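# Tuck both corner flaps at one box end

## Task

At one of the cardboard box's short ends, fold both corner flaps inward so that both long side walls stand upright and the box rests on its bottom; this must hold with the robot no longer supporting any of it.

## Robot and tools

Robot: two arms, left_arm and right_arm, each with a parallel two-finger gripper. In the shared scene frame the origin sits on the tabletop midway between the arms, +z is up, +x points out across the table, and left_arm is mounted on the +y side (base near (+0.038, +0.366, 0) m), right_arm on the -y side (base near (-0.011, -0.258, 0) m). The arm names say nothing about which side of a camera picture an arm appears on.

Gripper axes: the fingers extend along the gripper's own +z and close along its y. The reported end_effector_position is the point between the finger pads, roughly 1 cm short of the fingertips.

Row format (shared by execute_actions and move): one flat list of 14 numbers, each in [-1, 1], covering both arms even when only one moves. Order: left_arm dx, dy, dz, rx, ry, rz, opening, then right_arm dx, dy, dz, rx, ry, rz, opening. dx..rz are an offset, expressed in that gripper's own axes, from the gripper's measured pose at the start of the action (for the first action in a call, from the pose in the most recent result of this scene); they are not an absolute pose. Scale: 1.0 equals 0.6 m for dx, dy, dz and 180 degrees for the rotation; rx, ry, rz form a single rotation vector. Opening is absolute, not an offset: +1 fully open (0.094 m), -1 closed.

execute_actions(actions): a list of actions run one after another. Each action is a table of up to 15 rows; each row lasts one control step (1/30 s), and a short table repeats its final row until 15 steps are used. Every row is measured from the action's start pose, not from the row before. An empty list just returns state and images. Per step the commanded pose is clipped to within 70 mm and 16 degrees of the current measured pose, so big offsets need several actions; after an action the arm only continues to its last clipped pose.

move(target, speed, blocking): target is one 14-number row as above, an offset from the pose in this scene's latest result. Each gripper follows a straight line toward its goal; both arms finish together, taking 0.5 to 10 s (paths longer than that are cut off short). speed is top path speed in m/s, 0.002 to 0.5 (default 0.25); rotation is capped at twice that value in rad/s. Openings are sent when the move begins. Paths ignore obstacles and the other arm, grippers lag and may overshoot the speed, especially with a nearly straight arm. Faster moves and goals set deeper past a contact strike and press harder. With blocking=false you get a result after 0.5 s while motion continues; until a result shows it ended, use wait or stop before any other motion command. The result adds a "move:" line: the ending (done, off_target, moving, held, fault), limits that applied (paced = pose clipped; held = some steps blocked by a check, after which the arm may jump faster), and each gripper's remaining distance. If only one arm is named in the ending, the other finished fine.

wait(seconds): 0 to 10 s, arms keep their last command; returns early when a running move finishes. stop(): brakes a running move (needs braking distance; fingers continue). zoom_image(camera, region): enlarges [x0, y0, x1, y1] pixels (at most 504 x 504, origin top-left) of the latest image from cam_head_left, cam_head_right, cam_high, cam_low, cam_left_wrist or cam_right_wrist, each 504x504. read_manual(section): returns only URDF licence text, no motion. finished_scene(scene): pass the current scene number once the box state is final and stable; it cannot be undone and reports success.

Results: a state line per arm with position (m) and quat_wxyz in the scene frame (printed positions may be off, more at long reach); Hand target lines show where the controller currently drives each gripper; grip_measured gives finger opening on the command scale (the last Joint positions value is that opening in metres; each gripper may read up to about 1 mm off). Joint torques are noisy and offset. "pose unreachable" means a clearance check altered or blocked that arm's command. FAULT or OVER-TEMPERATURE FAULT lines mean an arm stopped.

Holding and sag: arms usually settle a centimetre or more low. To keep an arm still, send the offset back to its wanted pose in the first call of a reply and zeros afterwards, aiming higher if it still sags. Joint limits (rad): waist -2.618..3.054, shoulder 0..3.142, elbow 0..3.142, wrist pitch and yaw -1.571..1.571, wrist roll -2.094..2.094; elbows stop just before straight.

Gripping: to hold something, command an opening below grip_measured; about 0.03 below is firm, less is lighter. Pads push roughly 50-62 N, less on thin (<2 mm) sheet like cardboard, with a brief harder spike on contact.

Avoid: knocking anything off the table, arms colliding or pushing on each other, slams, drops and very forceful pushes on the box. Occasional brief tugs or nudges may disturb held or loose items. Sustained loads heat motors: warning at 75 °C, a 10 s arm stop at 90 °C, and at 100 °C the arm goes limp and falls. The simulation keeps running while you compose replies, holding the last command.

Each tool is called after ">>>" as name([rows], argument=value, ...), one row to a line, values as JSON.

## Session

I'll start by looking at the scene.

>>> execute_actions(actions=[])

Scene clock: 0.00 s.
left_arm: end_effector_position=(+0.4200, +0.3362, +0.4163) grip_measured=-0.385 end_effector_quat_wxyz=(+0.715, +0.036, +0.698, -0.027) | right_arm: end_effector_position=(+0.3716, -0.2248, +0.4139) grip_measured=+1.000 end_effector_quat_wxyz=(+0.712, -0.033, +0.701, +0.024)
Joint positions: left_arm=[-0.004  1.055  1.063  0.016  0.017  0.013  0.029] | right_arm=[ 0.003  1.058  1.064  0.01   0.006 -0.013  0.094]
Joint velocities: left_arm=[ 0.002 -0.007  0.007  0.051 -0.037 -0.081 -0.   ] | right_arm=[ 0.002 -0.012 -0.012 -0.007  0.007 -0.125  0.   ]
Joint torques (N m, as the arm reports them, + toward a larger angle): no reading
Hand target (left_arm): +0.419, +0.336, +0.415; +0.712, +0.036, +0.701, -0.027
Hand target (right_arm): +0.369, -0.225, +0.418; +0.715, -0.033, +0.698, +0.025

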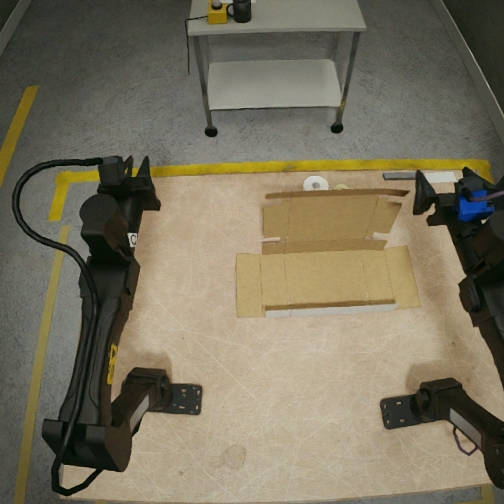

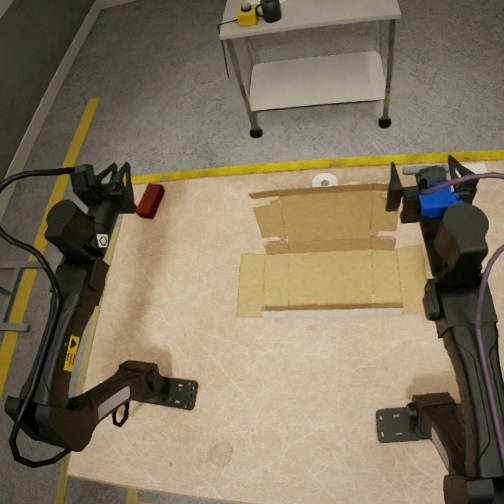

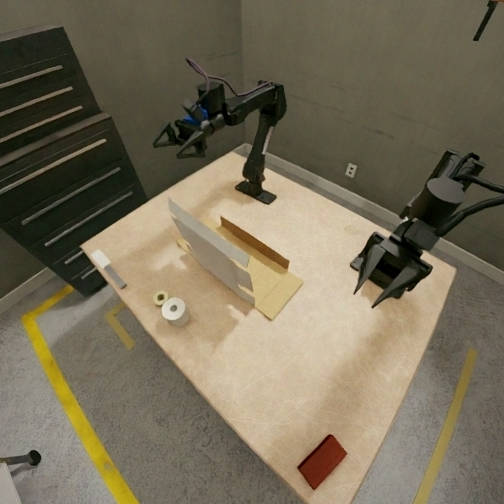

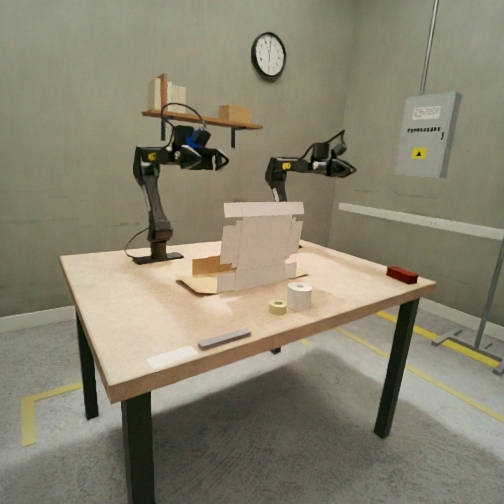

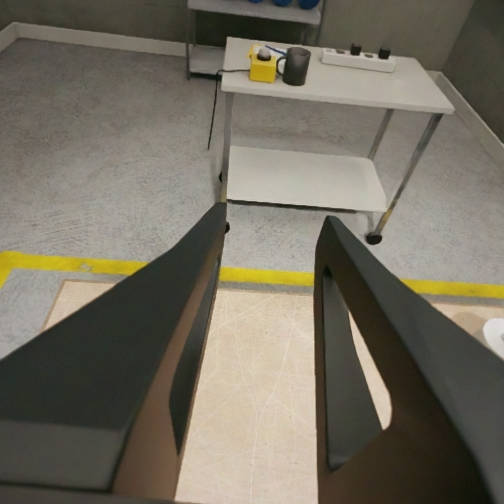

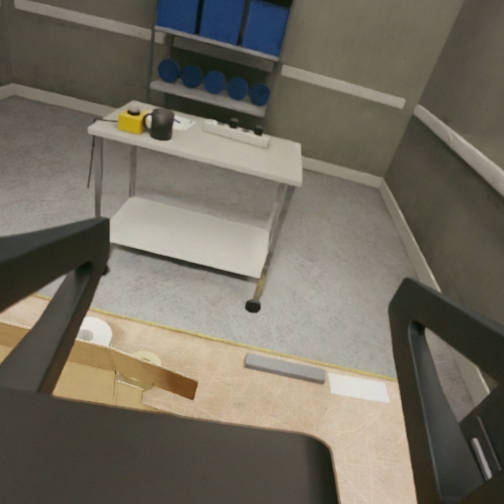

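>>> zoom_image(camera="cam_head_left", region=[220, 160, 440, 340])

>>> zoom_image(camera="cam_high", region=[140, 180, 330, 340])

>>> zoom_image(camera="cam_low", region=[160, 190, 330, 320])

>>> zoom_image(camera="cam_head_right", region=[220, 160, 440, 340])

Region (220, 160, 440, 340) of cam_head_left's 504x504 image, scaled by 2.291, with more detail than that image has; it fills the top 412 rows of this view, and the rest is white.

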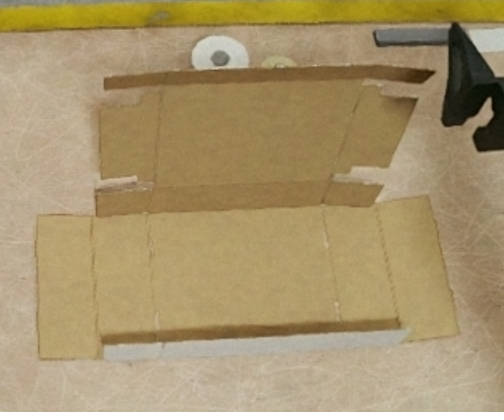

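Region (140, 180, 330, 340) of cam_high's 504x504 image, scaled by 2.653, with more detail than that image has; it fills the top 424 rows of this view, and the rest is white.

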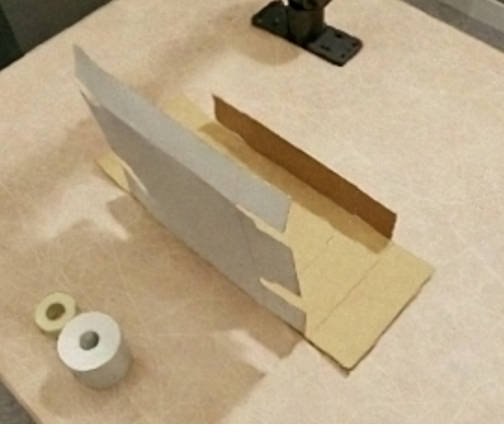

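Region (160, 190, 330, 320) of cam_low's 504x504 image, scaled by 2.965, with more detail than that image has; it fills the top 385 rows of this view, and the rest is white.

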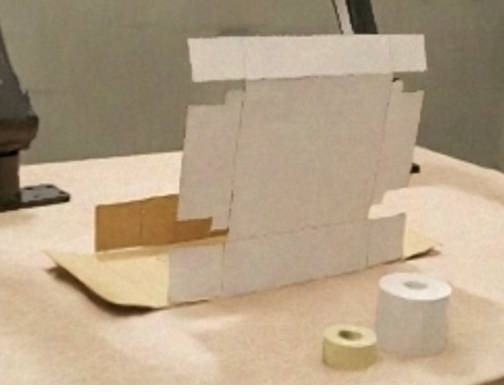

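Region (220, 160, 440, 340) of cam_head_right's 504x504 image, scaled by 2.291, with more detail than that image has; it fills the top 412 rows of this view, and the rest is white.

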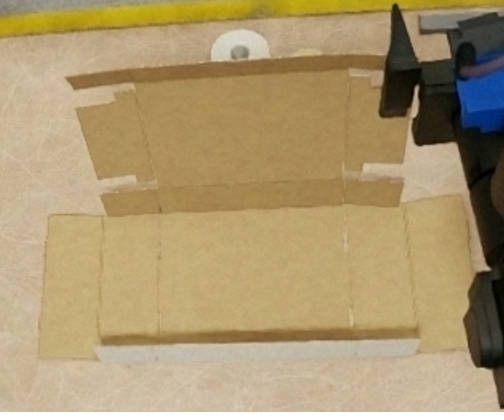

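>>> zoom_image(camera="cam_head_left", region=[40, 330, 260, 504])

>>> zoom_image(camera="cam_head_left", region=[340, 340, 504, 504])

>>> zoom_image(camera="cam_head_left", region=[60, 140, 200, 260])

>>> zoom_image(camera="cam_head_left", region=[384, 150, 504, 270])

Region (40, 330, 260, 504) of cam_head_left's 504x504 image, scaled by 2.291, with more detail than that image has; it fills the top 399 rows of this view, and the rest is white.

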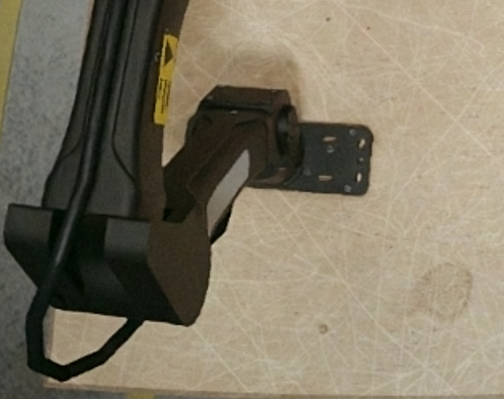

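Region (340, 340, 504, 504) of cam_head_left's 504x504 image, scaled by 3.073, with more detail than that image has.

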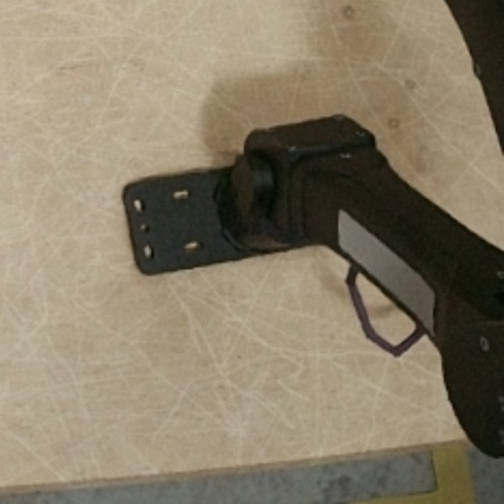

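Region (60, 140, 200, 260) of cam_head_left's 504x504 image, scaled by 3.600, with more detail than that image has; it fills the top 432 rows of this view, and the rest is white.

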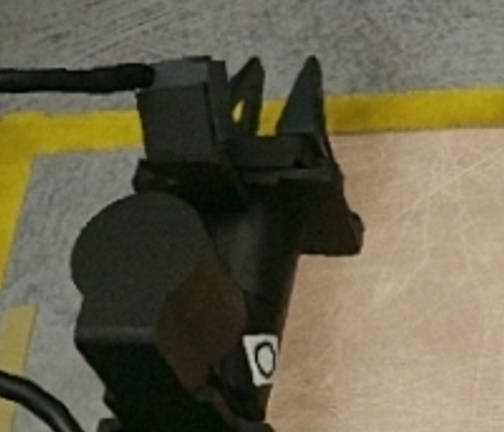

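Region (384, 150, 504, 270) of cam_head_left's 504x504 image, scaled by 4.200, with more detail than that image has.

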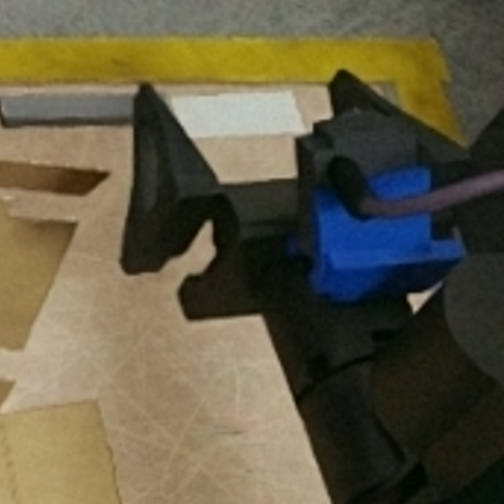

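>>> move(target=[0.418, -0.271, -0.237, 0.213, 0.245, 0.081, 1.0, 0.400, 0.2475, -0.215, -0.371, 0.397, -0.361, 1.0], speed=0.3)

Scene clock: 124.00 s.
left_arm: end_effector_position=(+0.2773, +0.1821, +0.1825) grip_measured=+1.000 end_effector_quat_wxyz=(+0.387, +0.345, +0.840, -0.158) | right_arm: end_effector_position=(+0.2336, -0.0870, +0.1607) grip_measured=+1.000 end_effector_quat_wxyz=(-0.003, +0.709, -0.705, -0.008)
Joint positions: left_arm=[-0.496  0.936  0.75  -0.535  0.161  0.142  0.094] | right_arm=[ 0.514  1.673  1.544 -1.438 -0.016 -0.978  0.094]
Joint velocities: left_arm=[ 0.017  0.002 -0.012 -0.007 -0.022 -0.007  0.   ] | right_arm=[ 0.012  0.022 -0.002 -0.022 -0.022 -0.037  0.   ]
Joint torques (N m, as the arm reports them, + toward a larger angle): left_arm=[-0.86  0.02  4.79  1.51  0.21 -0.05] | right_arm=[ 0.89 -5.53  9.47  0.22  0.05 -0.04]
Hand target (left_arm): +0.268, +0.182, +0.165; +0.357, +0.351, +0.851, -0.160
Hand target (right_arm): +0.234, -0.084, +0.168; -0.007, +0.714, -0.700, -0.005
Off the commanded pose (left_arm): 0.025 m, 4 deg.
Off the commanded pose (right_arm): 0.010 m, 1 deg.
move: off_target (left_arm)

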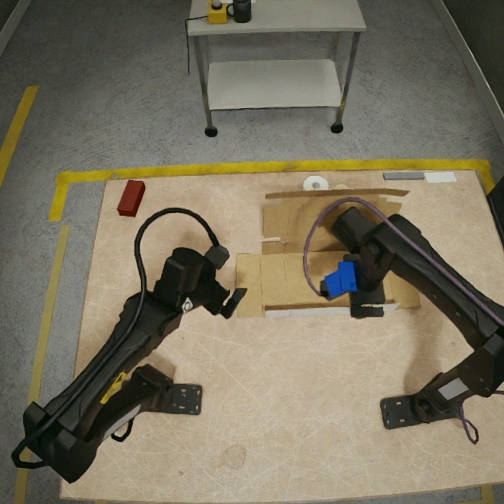

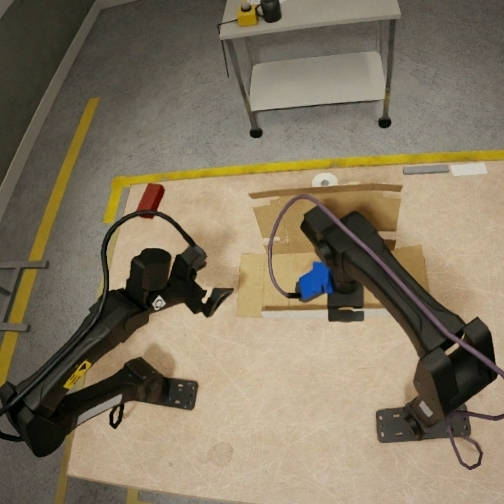

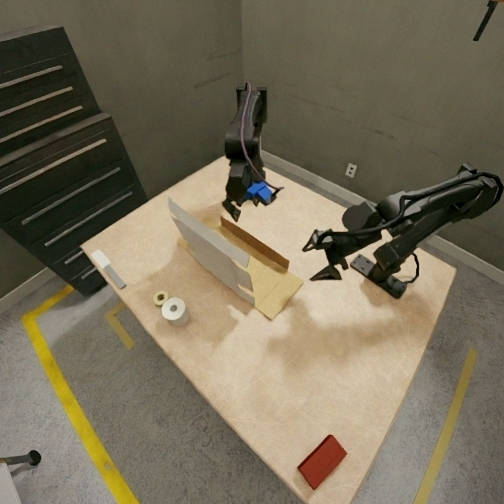

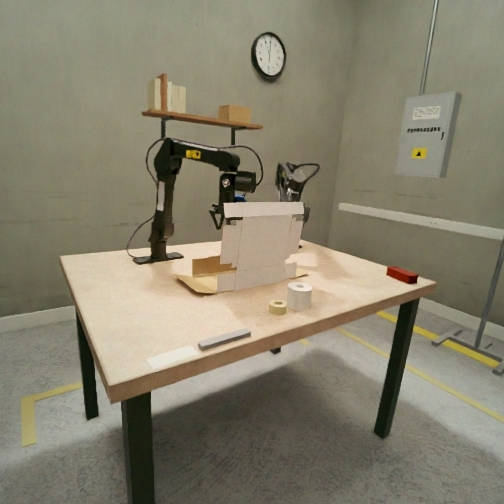

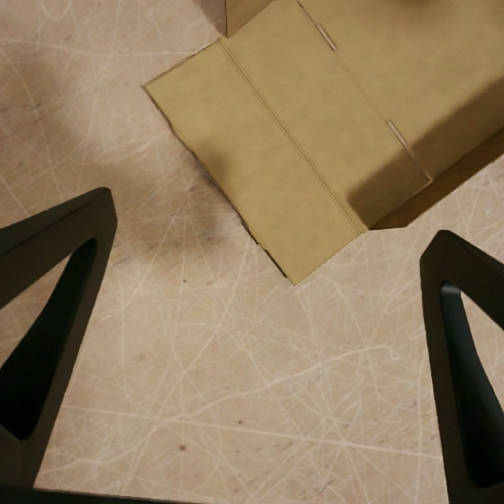

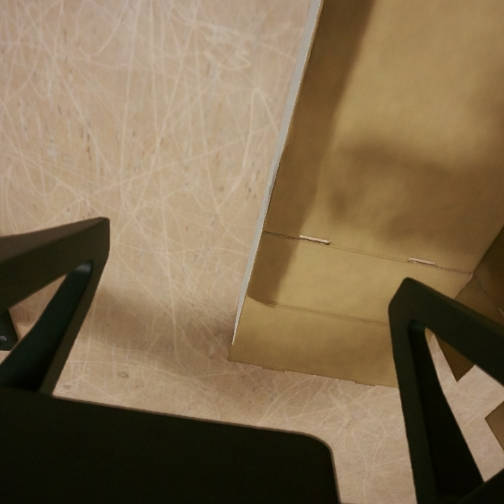

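>>> move(target=[0.0515, 0.129, 0.254, 0.046, -0.031, 0.035, -1.0, 0.0, -0.007, 0.183, 0.0, 0.0, 0.0, 1.0], speed=0.15)

Scene clock: 164.23 s.
left_arm: end_effector_position=(+0.3897, +0.1771, +0.0492) grip_measured=-0.983 end_effector_quat_wxyz=(+0.402, +0.409, +0.792, -0.209) | right_arm: end_effector_position=(+0.2366, -0.0851, +0.0553) grip_measured=+1.000 end_effector_quat_wxyz=(-0.005, +0.709, -0.705, -0.007)
Joint positions: left_arm=[-0.195  1.678  0.653  0.265  0.542  0.452  0.001] | right_arm=[ 0.514  1.722  1.176 -1.018 -0.016 -0.978  0.094]
Joint velocities: left_arm=[-0.002 -0.007 -0.007  0.007 -0.022  0.037  0.   ] | right_arm=[-0.007 -0.002 -0.017  0.007 -0.051  0.022  0.   ]
Joint torques (N m, as the arm reports them, + toward a larger angle): left_arm=[ 0.68 -4.31  7.06  1.62  0.43  0.1 ] | right_arm=[ 0.05 -5.64  5.51  0.56 -0.01 -0.02]
Hand target (left_arm): +0.400, +0.176, +0.056; +0.412, +0.411, +0.786, -0.210
Hand target (right_arm): +0.236, -0.086, +0.051; -0.003, +0.709, -0.705, -0.008
Off the commanded pose (left_arm): 0.016 m, 1 deg.
Off the commanded pose (right_arm): 0.004 m, 0 deg.
move: off_target (left_arm)

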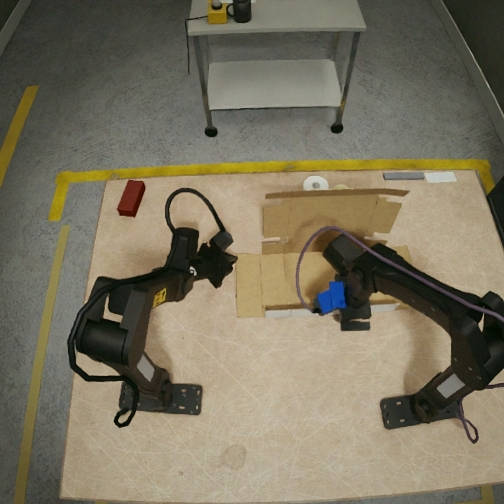

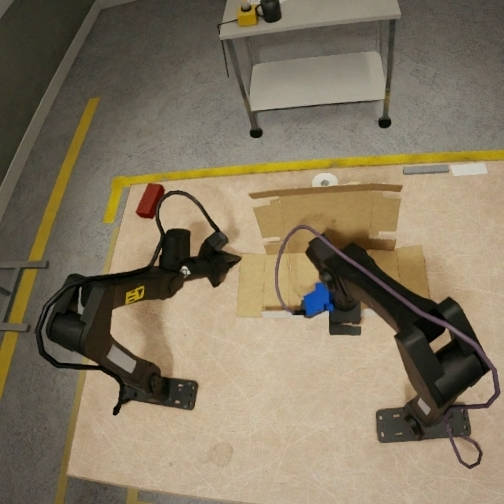

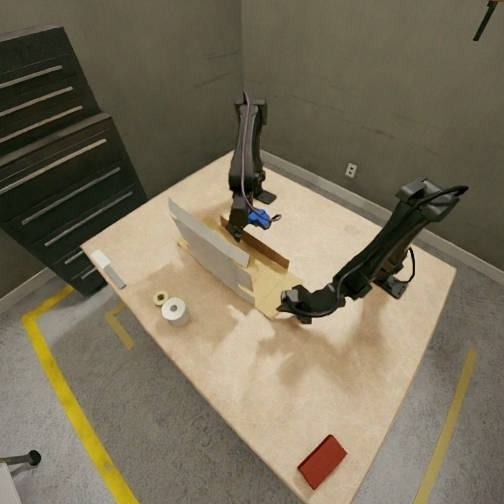

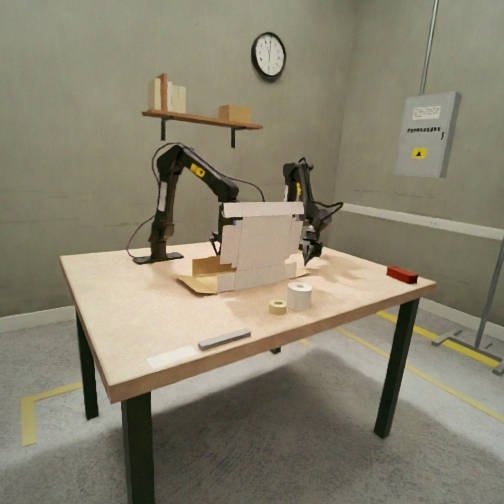

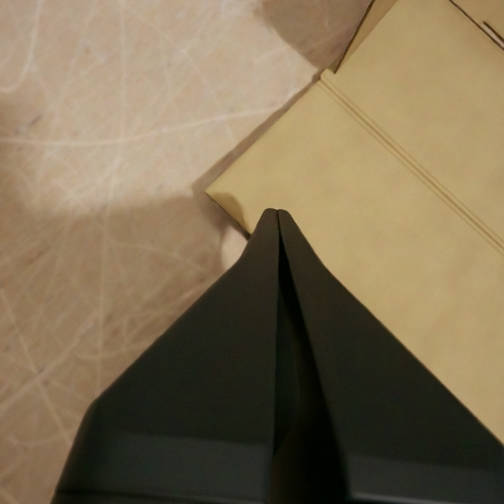

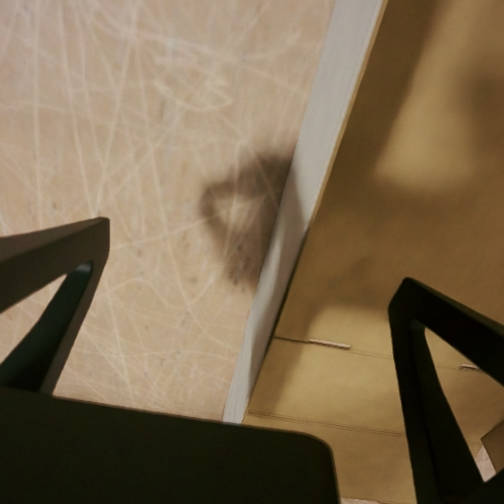

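>>> zoom_image(camera="cam_head_left", region=[160, 180, 320, 330])

>>> zoom_image(camera="cam_low", region=[260, 190, 360, 290])

>>> zoom_image(camera="cam_high", region=[200, 200, 360, 340])

Region (160, 180, 320, 330) of cam_head_left's 504x504 image, scaled by 3.150, with more detail than that image has; it fills the top 472 rows of this view, and the rest is white.

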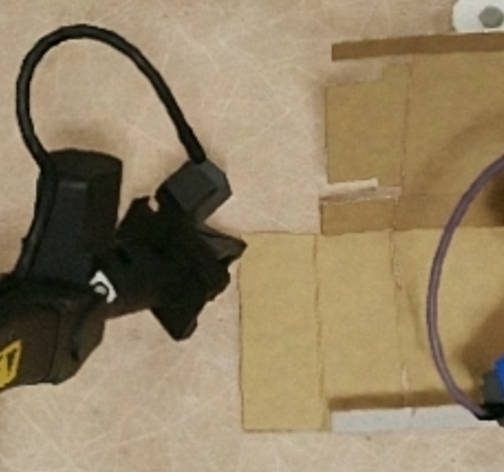

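Region (260, 190, 360, 290) of cam_low's 504x504 image, scaled by 5.040, with more detail than that image has.

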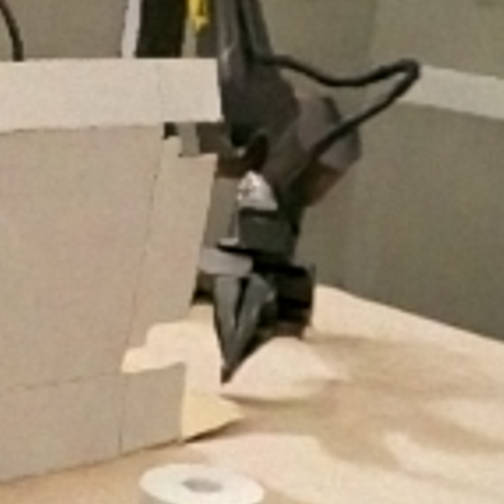

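Region (200, 200, 360, 340) of cam_high's 504x504 image, scaled by 3.150, with more detail than that image has; it fills the top 441 rows of this view, and the rest is white.

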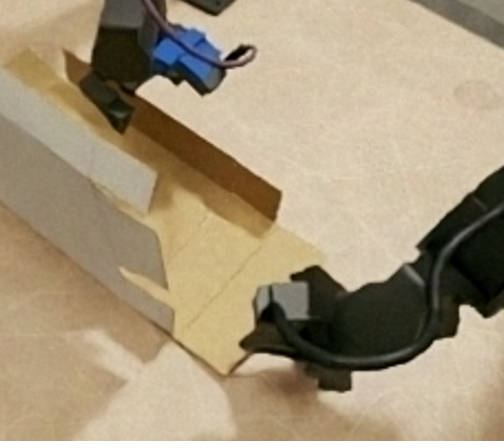

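>>> move(target=[-0.0305, -0.068, 0.062, 0.025, -0.062, 0.016, 1.0, 0.025, -0.017, 0.033, 0.0, -0.194, 0.0, 1.0], speed=0.15)

Scene clock: 286.80 s.
left_arm: end_effector_position=(+0.3921, +0.1212, +0.0566) grip_measured=+1.000 end_effector_quat_wxyz=(+0.486, +0.420, +0.722, -0.258) | right_arm: end_effector_position=(+0.2499, -0.1023, +0.0384) grip_measured=+1.000 end_effector_quat_wxyz=(-0.214, +0.679, -0.672, -0.204)
Joint positions: left_arm=[-0.312  1.84   0.594  0.756  0.575  0.322  0.094] | right_arm=[ 0.123  1.632  0.863 -0.65  -0.582 -1.327  0.094]
Joint velocities: left_arm=[ 0.002  0.002 -0.007  0.037 -0.007  0.051  0.   ] | right_arm=[ 0.007 -0.012  0.012  0.051 -0.066 -0.095  0.   ]
Joint torques (N m, as the arm reports them, + toward a larger angle): left_arm=[-0.75 -4.69  2.04  1.9   0.37 -0.03] | right_arm=[-0.94 -4.64  4.9   0.85 -0.58 -0.06]
Hand target (left_arm): +0.379, +0.120, +0.042; +0.465, +0.422, +0.730, -0.268
Hand target (right_arm): +0.247, -0.102, +0.035; -0.217, +0.674, -0.672, -0.214
Off the commanded pose (left_arm): 0.019 m, 3 deg.
Off the commanded pose (right_arm): 0.005 m, 2 deg.
move: off_target (left_arm)

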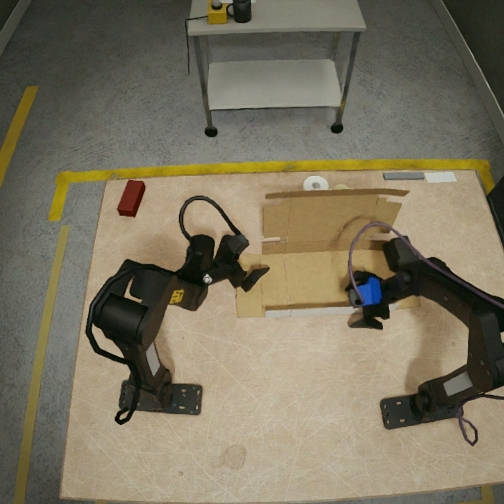

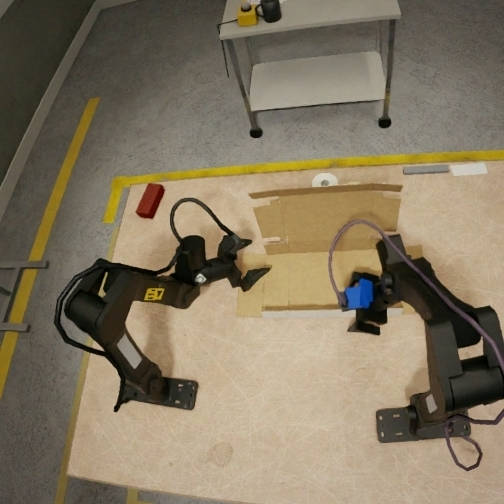

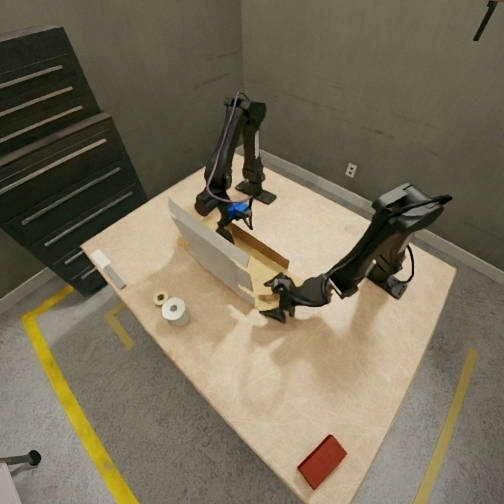

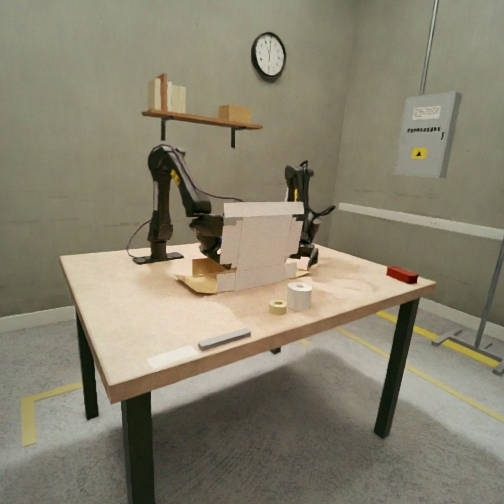

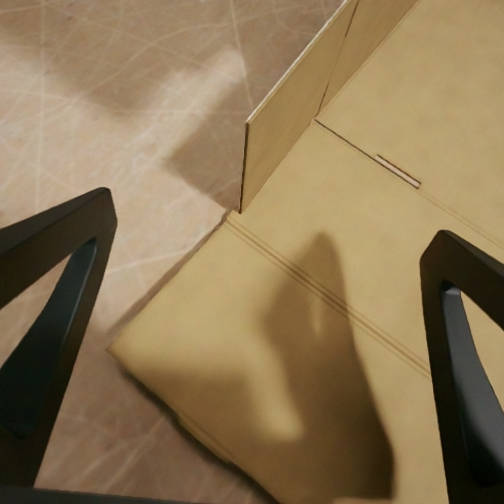

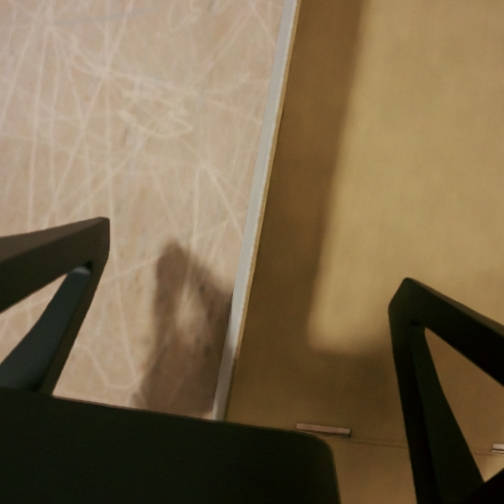

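>>> move(target=[-0.0113, -0.042, 0.101, 0.0, 0.0, 0.0, 1.0, 0.0, 0.0, 0.0, 0.0, 0.0, 0.0, -0.97], speed=0.08)

Scene clock: 382.83 s.
left_arm: end_effector_position=(+0.3955, +0.0645, +0.0360) grip_measured=+1.000 end_effector_quat_wxyz=(+0.482, +0.420, +0.724, -0.259) | right_arm: end_effector_position=(+0.2507, -0.1023, +0.0384) grip_measured=-0.964 end_effector_quat_wxyz=(-0.215, +0.680, -0.671, -0.202)
Joint positions: left_arm=[-0.474  2.     0.701  0.841  0.433  0.238  0.094] | right_arm=[ 0.123  1.632  0.863 -0.646 -0.581 -1.331  0.002]
Joint velocities: left_arm=[-0.002 -0.002 -0.007  0.007 -0.022 -0.037  0.   ] | right_arm=[-0.007 -0.012 -0.027 -0.037  0.037  0.007  0.   ]
Joint torques (N m, as the arm reports them, + toward a larger angle): left_arm=[-0.67 -5.71  5.99  1.91  0.12 -0.05] | right_arm=[ 0.06 -5.12  6.28  0.7  -0.36  0.01]
Hand target (left_arm): +0.401, +0.058, +0.037; +0.486, +0.419, +0.722, -0.259
Hand target (right_arm): +0.250, -0.102, +0.038; -0.214, +0.679, -0.672, -0.204
Off the commanded pose (left_arm): 0.008 m, 1 deg.
Off the commanded pose (right_arm): 0.001 m, 0 deg.
move: done

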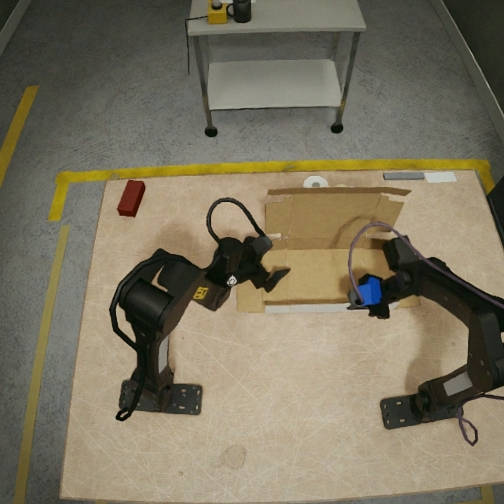

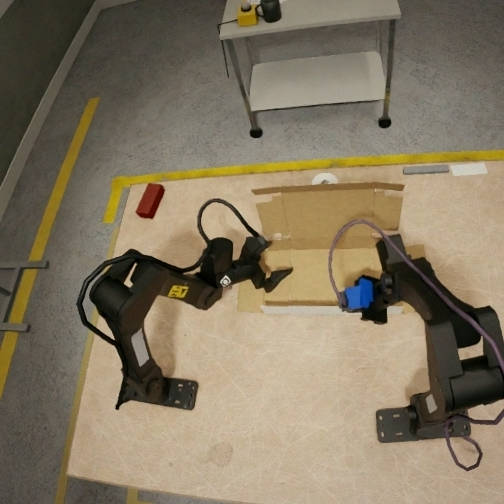

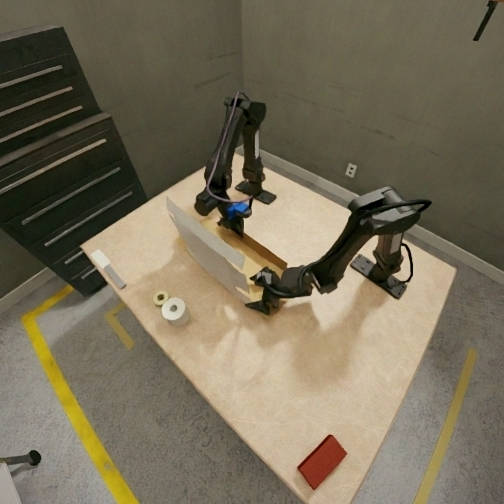

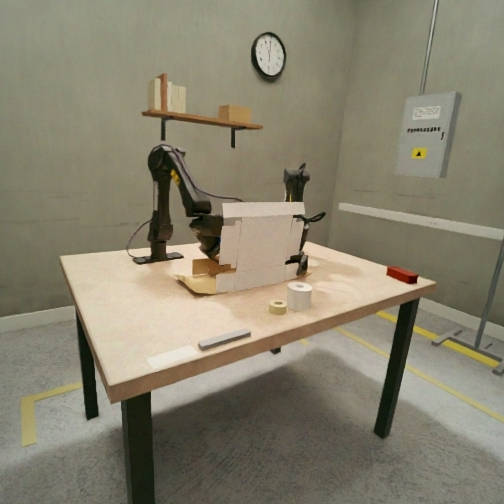

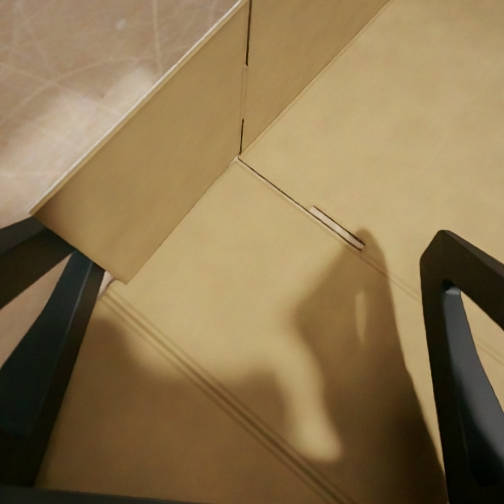

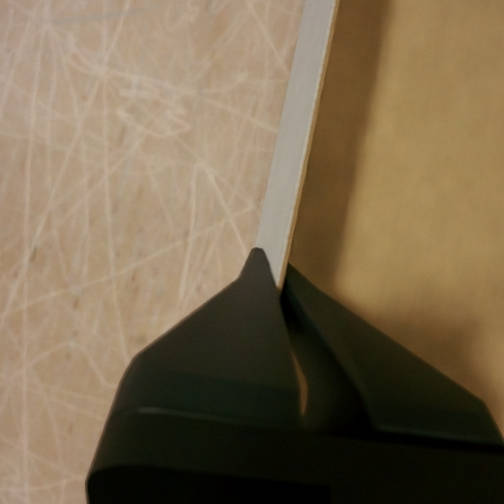

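>>> execute_actions([
  [[0,0,0,0,0,0,0.92,0,0,0,0,0,0,-1],[0,0,0,0,0,0,0.84,0,0,0,0,0,0,-1],[0,0,0,0,0,0,0.76,0,0,0,0,0,0,-1],[0,0,0,0,0,0,0.68,0,0,0,0,0,0,-1],[0,0,0,0,0,0,0.60,0,0,0,0,0,0,-1],[0,0,0,0,0,0,0.52,0,0,0,0,0,0,-1],[0,0,0,0,0,0,0.44,0,0,0,0,0,0,-1],[0,0,0,0,0,0,0.36,0,0,0,0,0,0,-1],[0,0,0,0,0,0,0.28,0,0,0,0,0,0,-1],[0,0,0,0,0,0,0.20,0,0,0,0,0,0,-1],[0,0,0,0,0,0,0.12,0,0,0,0,0,0,-1],[0,0,0,0,0,0,0.04,0,0,0,0,0,0,-1],[0,0,0,0,0,0,-0.04,0,0,0,0,0,0,-1],[0,0,0,0,0,0,-0.10,0,0,0,0,0,0,-1],[0,0,0,0,0,0,-0.15,0,0,0,0,0,0,-1]],
])

Scene clock: 418.70 s.
left_arm: end_effector_position=(+0.4007, +0.0687, +0.0357) grip_measured=-0.121 end_effector_quat_wxyz=(+0.487, +0.413, +0.729, -0.247) | right_arm: end_effector_position=(+0.2508, -0.1023, +0.0384) grip_measured=-0.975 end_effector_quat_wxyz=(-0.216, +0.681, -0.670, -0.201)
Joint positions: left_arm=[-0.47   2.     0.701  0.844  0.406  0.237  0.041] | right_arm=[ 0.123  1.632  0.863 -0.646 -0.581 -1.333  0.001]
Joint velocities: left_arm=[ 0.002  0.007 -0.017 -0.051 -0.007  0.066 -0.055] | right_arm=[ 0.007 -0.007 -0.017 -0.095 -0.007  0.022 -0.   ]
Joint torques (N m, as the arm reports them, + toward a larger angle): left_arm=[-0.18 -7.05  3.83  1.88  0.53  0.03] | right_arm=[ 0.06 -5.1   6.3   0.73 -0.37 -0.01]
Hand target (left_arm): +0.396, +0.065, +0.036; +0.482, +0.420, +0.724, -0.258
Hand target (right_arm): +0.251, -0.102, +0.038; -0.215, +0.680, -0.671, -0.202
Off the commanded pose (left_arm): 0.007 m, 2 deg.
Off the commanded pose (right_arm): 0.000 m, 0 deg.

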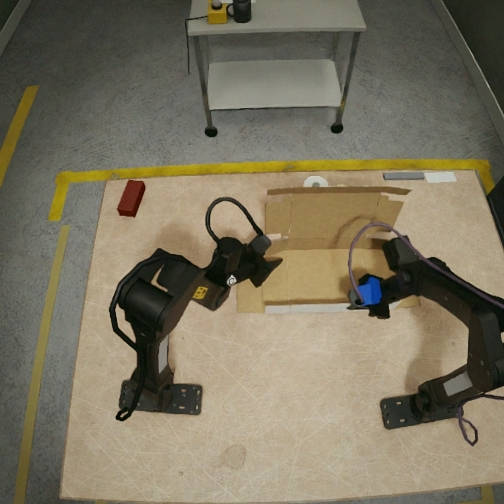

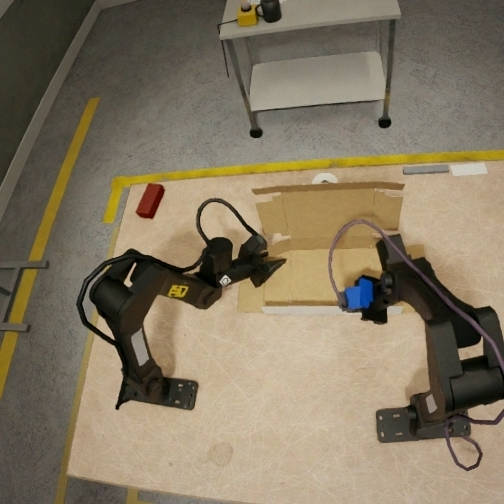

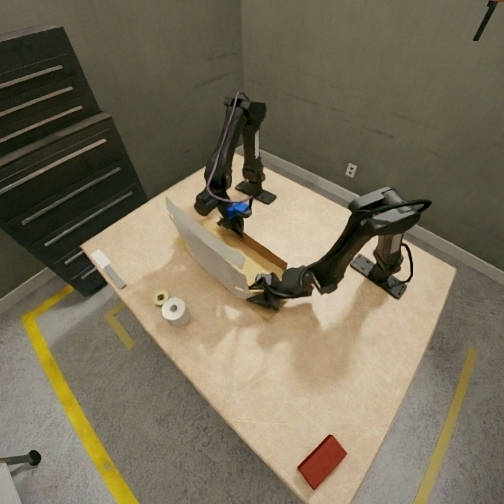

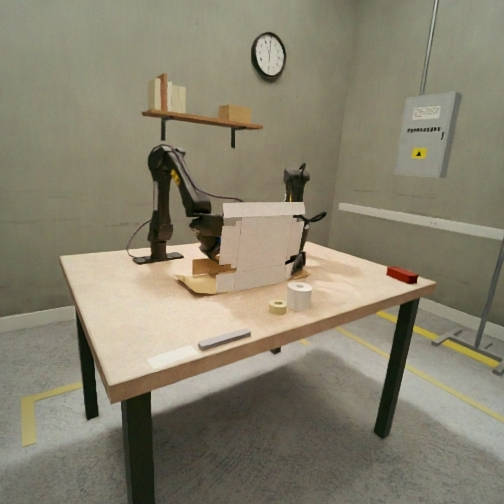

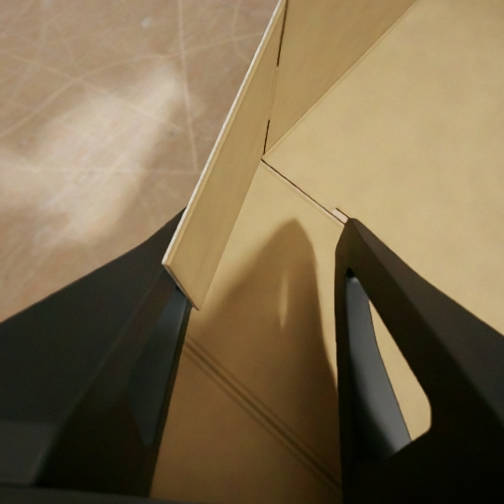

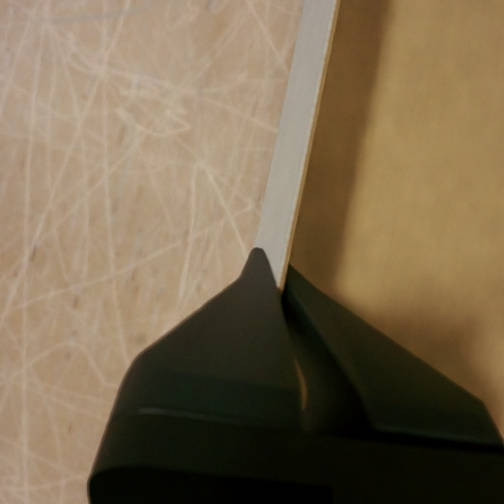

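>>> move(target=[-0.004, -0.077, 0.0, 0.076, -0.0035, 0.034, -0.15, 0.0, 0.0, 0.0, 0.0, 0.0, 0.0, -1.0], speed=0.1)

Scene clock: 432.03 s.
left_arm: end_effector_position=(+0.3768, +0.0552, +0.0364) grip_measured=-0.147 end_effector_quat_wxyz=(+0.475, +0.483, +0.680, -0.281) | right_arm: end_effector_position=(+0.2506, -0.1024, +0.0384) grip_measured=-0.975 end_effector_quat_wxyz=(-0.216, +0.684, -0.667, -0.200)
Joint positions: left_arm=[-0.47   2.     0.701  0.82   0.557  0.351  0.04 ] | right_arm=[ 0.123  1.632  0.863 -0.647 -0.58  -1.343  0.001]
Joint velocities: left_arm=[ 0.002 -0.007 -0.002  0.022  0.037  0.051 -0.001] | right_arm=[-0.007 -0.002 -0.007 -0.051 -0.007  0.007 -0.   ]
Joint torques (N m, as the arm reports them, + toward a larger angle): left_arm=[-1.39 -7.3   5.27  1.39  0.98  0.09] | right_arm=[-0.05 -5.05  6.32  0.71 -0.36  0.06]
Hand target (left_arm): +0.362, +0.043, +0.037; +0.453, +0.503, +0.668, -0.309
Hand target (right_arm): +0.251, -0.102, +0.038; -0.216, +0.681, -0.670, -0.201
Off the commanded pose (left_arm): 0.019 m, 5 deg.
Off the commanded pose (right_arm): 0.000 m, 1 deg.
move: off_target (left_arm)

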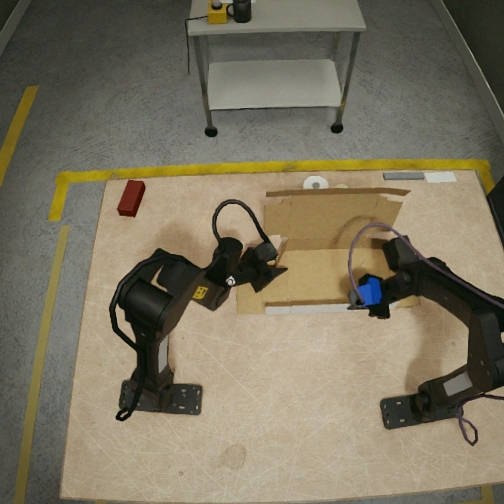

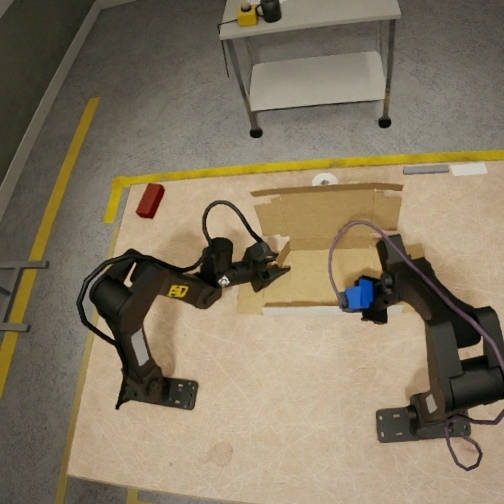

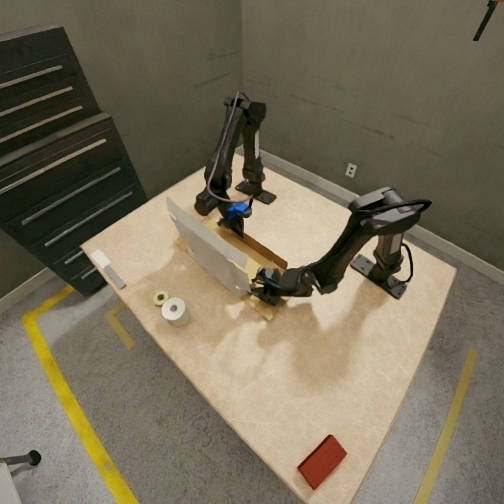

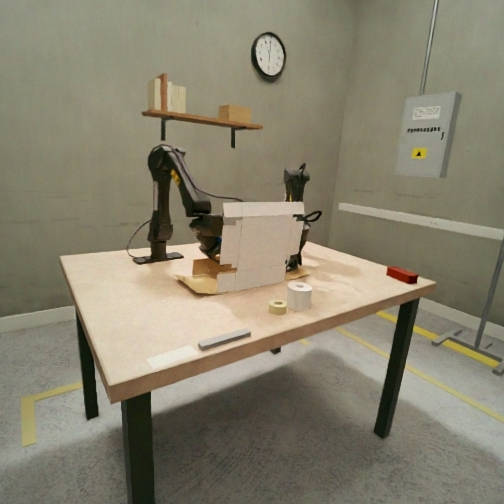

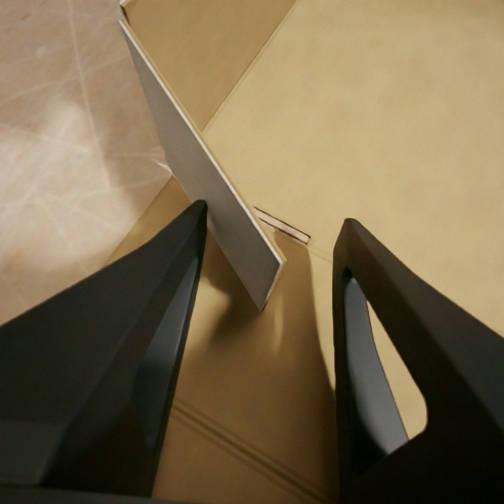

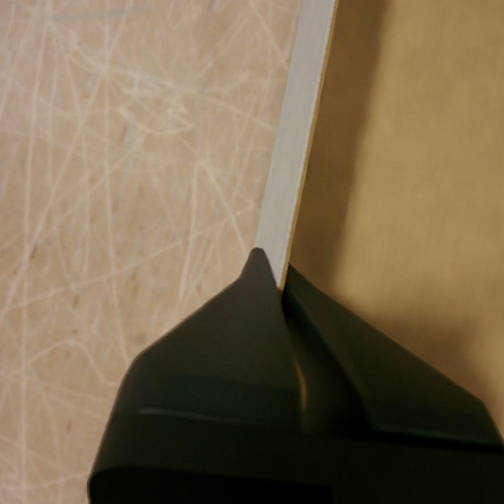

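>>> move(target=[-0.036, -0.0585, 0.056, 0.0255, -0.002, 0.011, -0.15, 0.0, 0.0, 0.0, 0.0, 0.0, 0.0, -1.0], speed=0.06)

Scene clock: 447.80 s.
left_arm: end_effector_position=(+0.3640, +0.0190, +0.0403) grip_measured=-0.147 end_effector_quat_wxyz=(+0.470, +0.500, +0.668, -0.287) | right_arm: end_effector_position=(+0.2515, -0.1032, +0.0379) grip_measured=-0.975 end_effector_quat_wxyz=(-0.214, +0.679, -0.673, -0.199)
Joint positions: left_arm=[-0.569  2.017  0.757  0.795  0.504  0.333  0.04 ] | right_arm=[ 0.123  1.632  0.863 -0.644 -0.574 -1.327  0.001]
Joint velocities: left_arm=[-0.007 -0.007  0.017 -0.007 -0.037 -0.081 -0.002] | right_arm=[-0.007 -0.002 -0.007  0.022 -0.066  0.007  0.   ]
Joint torques (N m, as the arm reports them, + toward a larger angle): left_arm=[-1.68 -5.88  6.6   1.73  0.49 -0.03] | right_arm=[ 0.04 -5.06  6.33  0.71 -0.42 -0.19]
Hand target (left_arm): +0.359, +0.005, +0.040; +0.462, +0.511, +0.659, -0.302
Hand target (right_arm): +0.251, -0.102, +0.038; -0.216, +0.684, -0.667, -0.200
Off the commanded pose (left_arm): 0.015 m, 3 deg.
Off the commanded pose (right_arm): 0.001 m, 1 deg.
move: off_target (left_arm)

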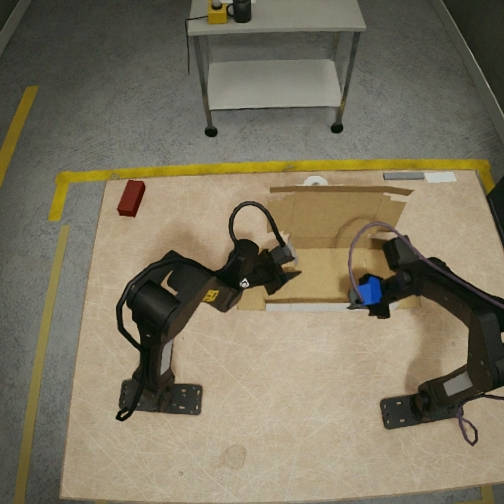

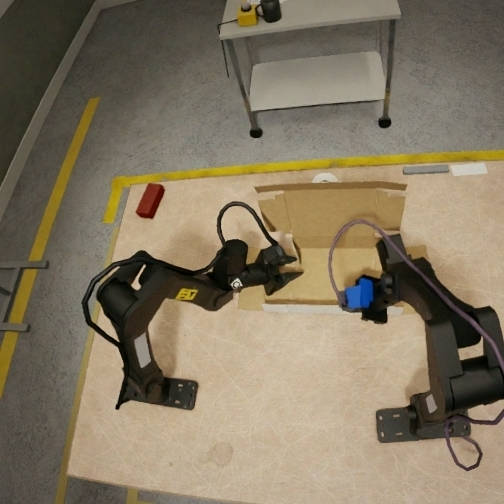

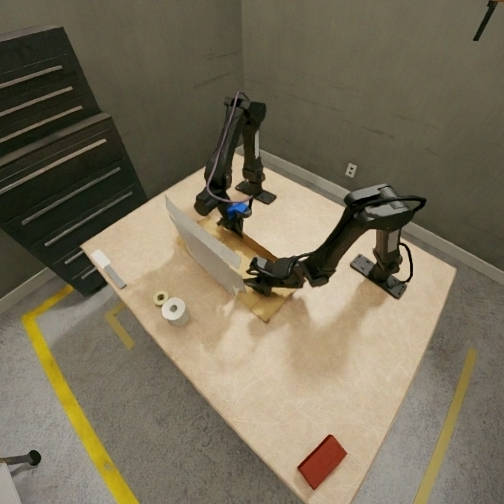

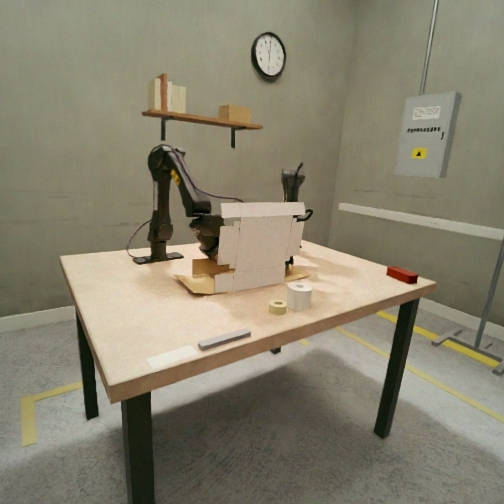

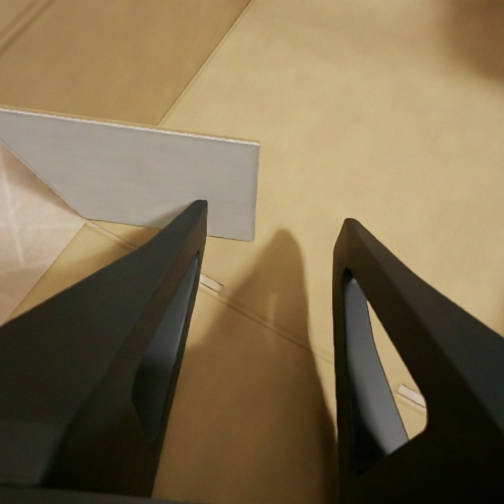

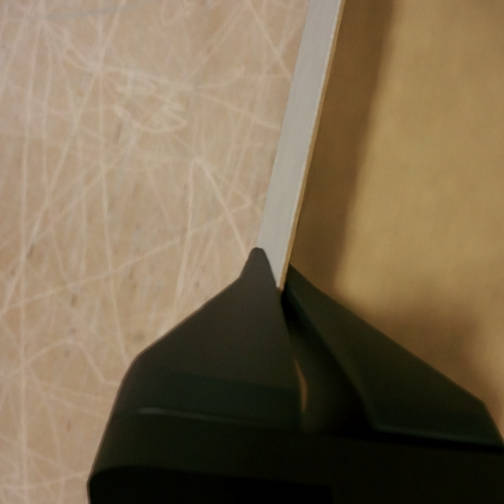

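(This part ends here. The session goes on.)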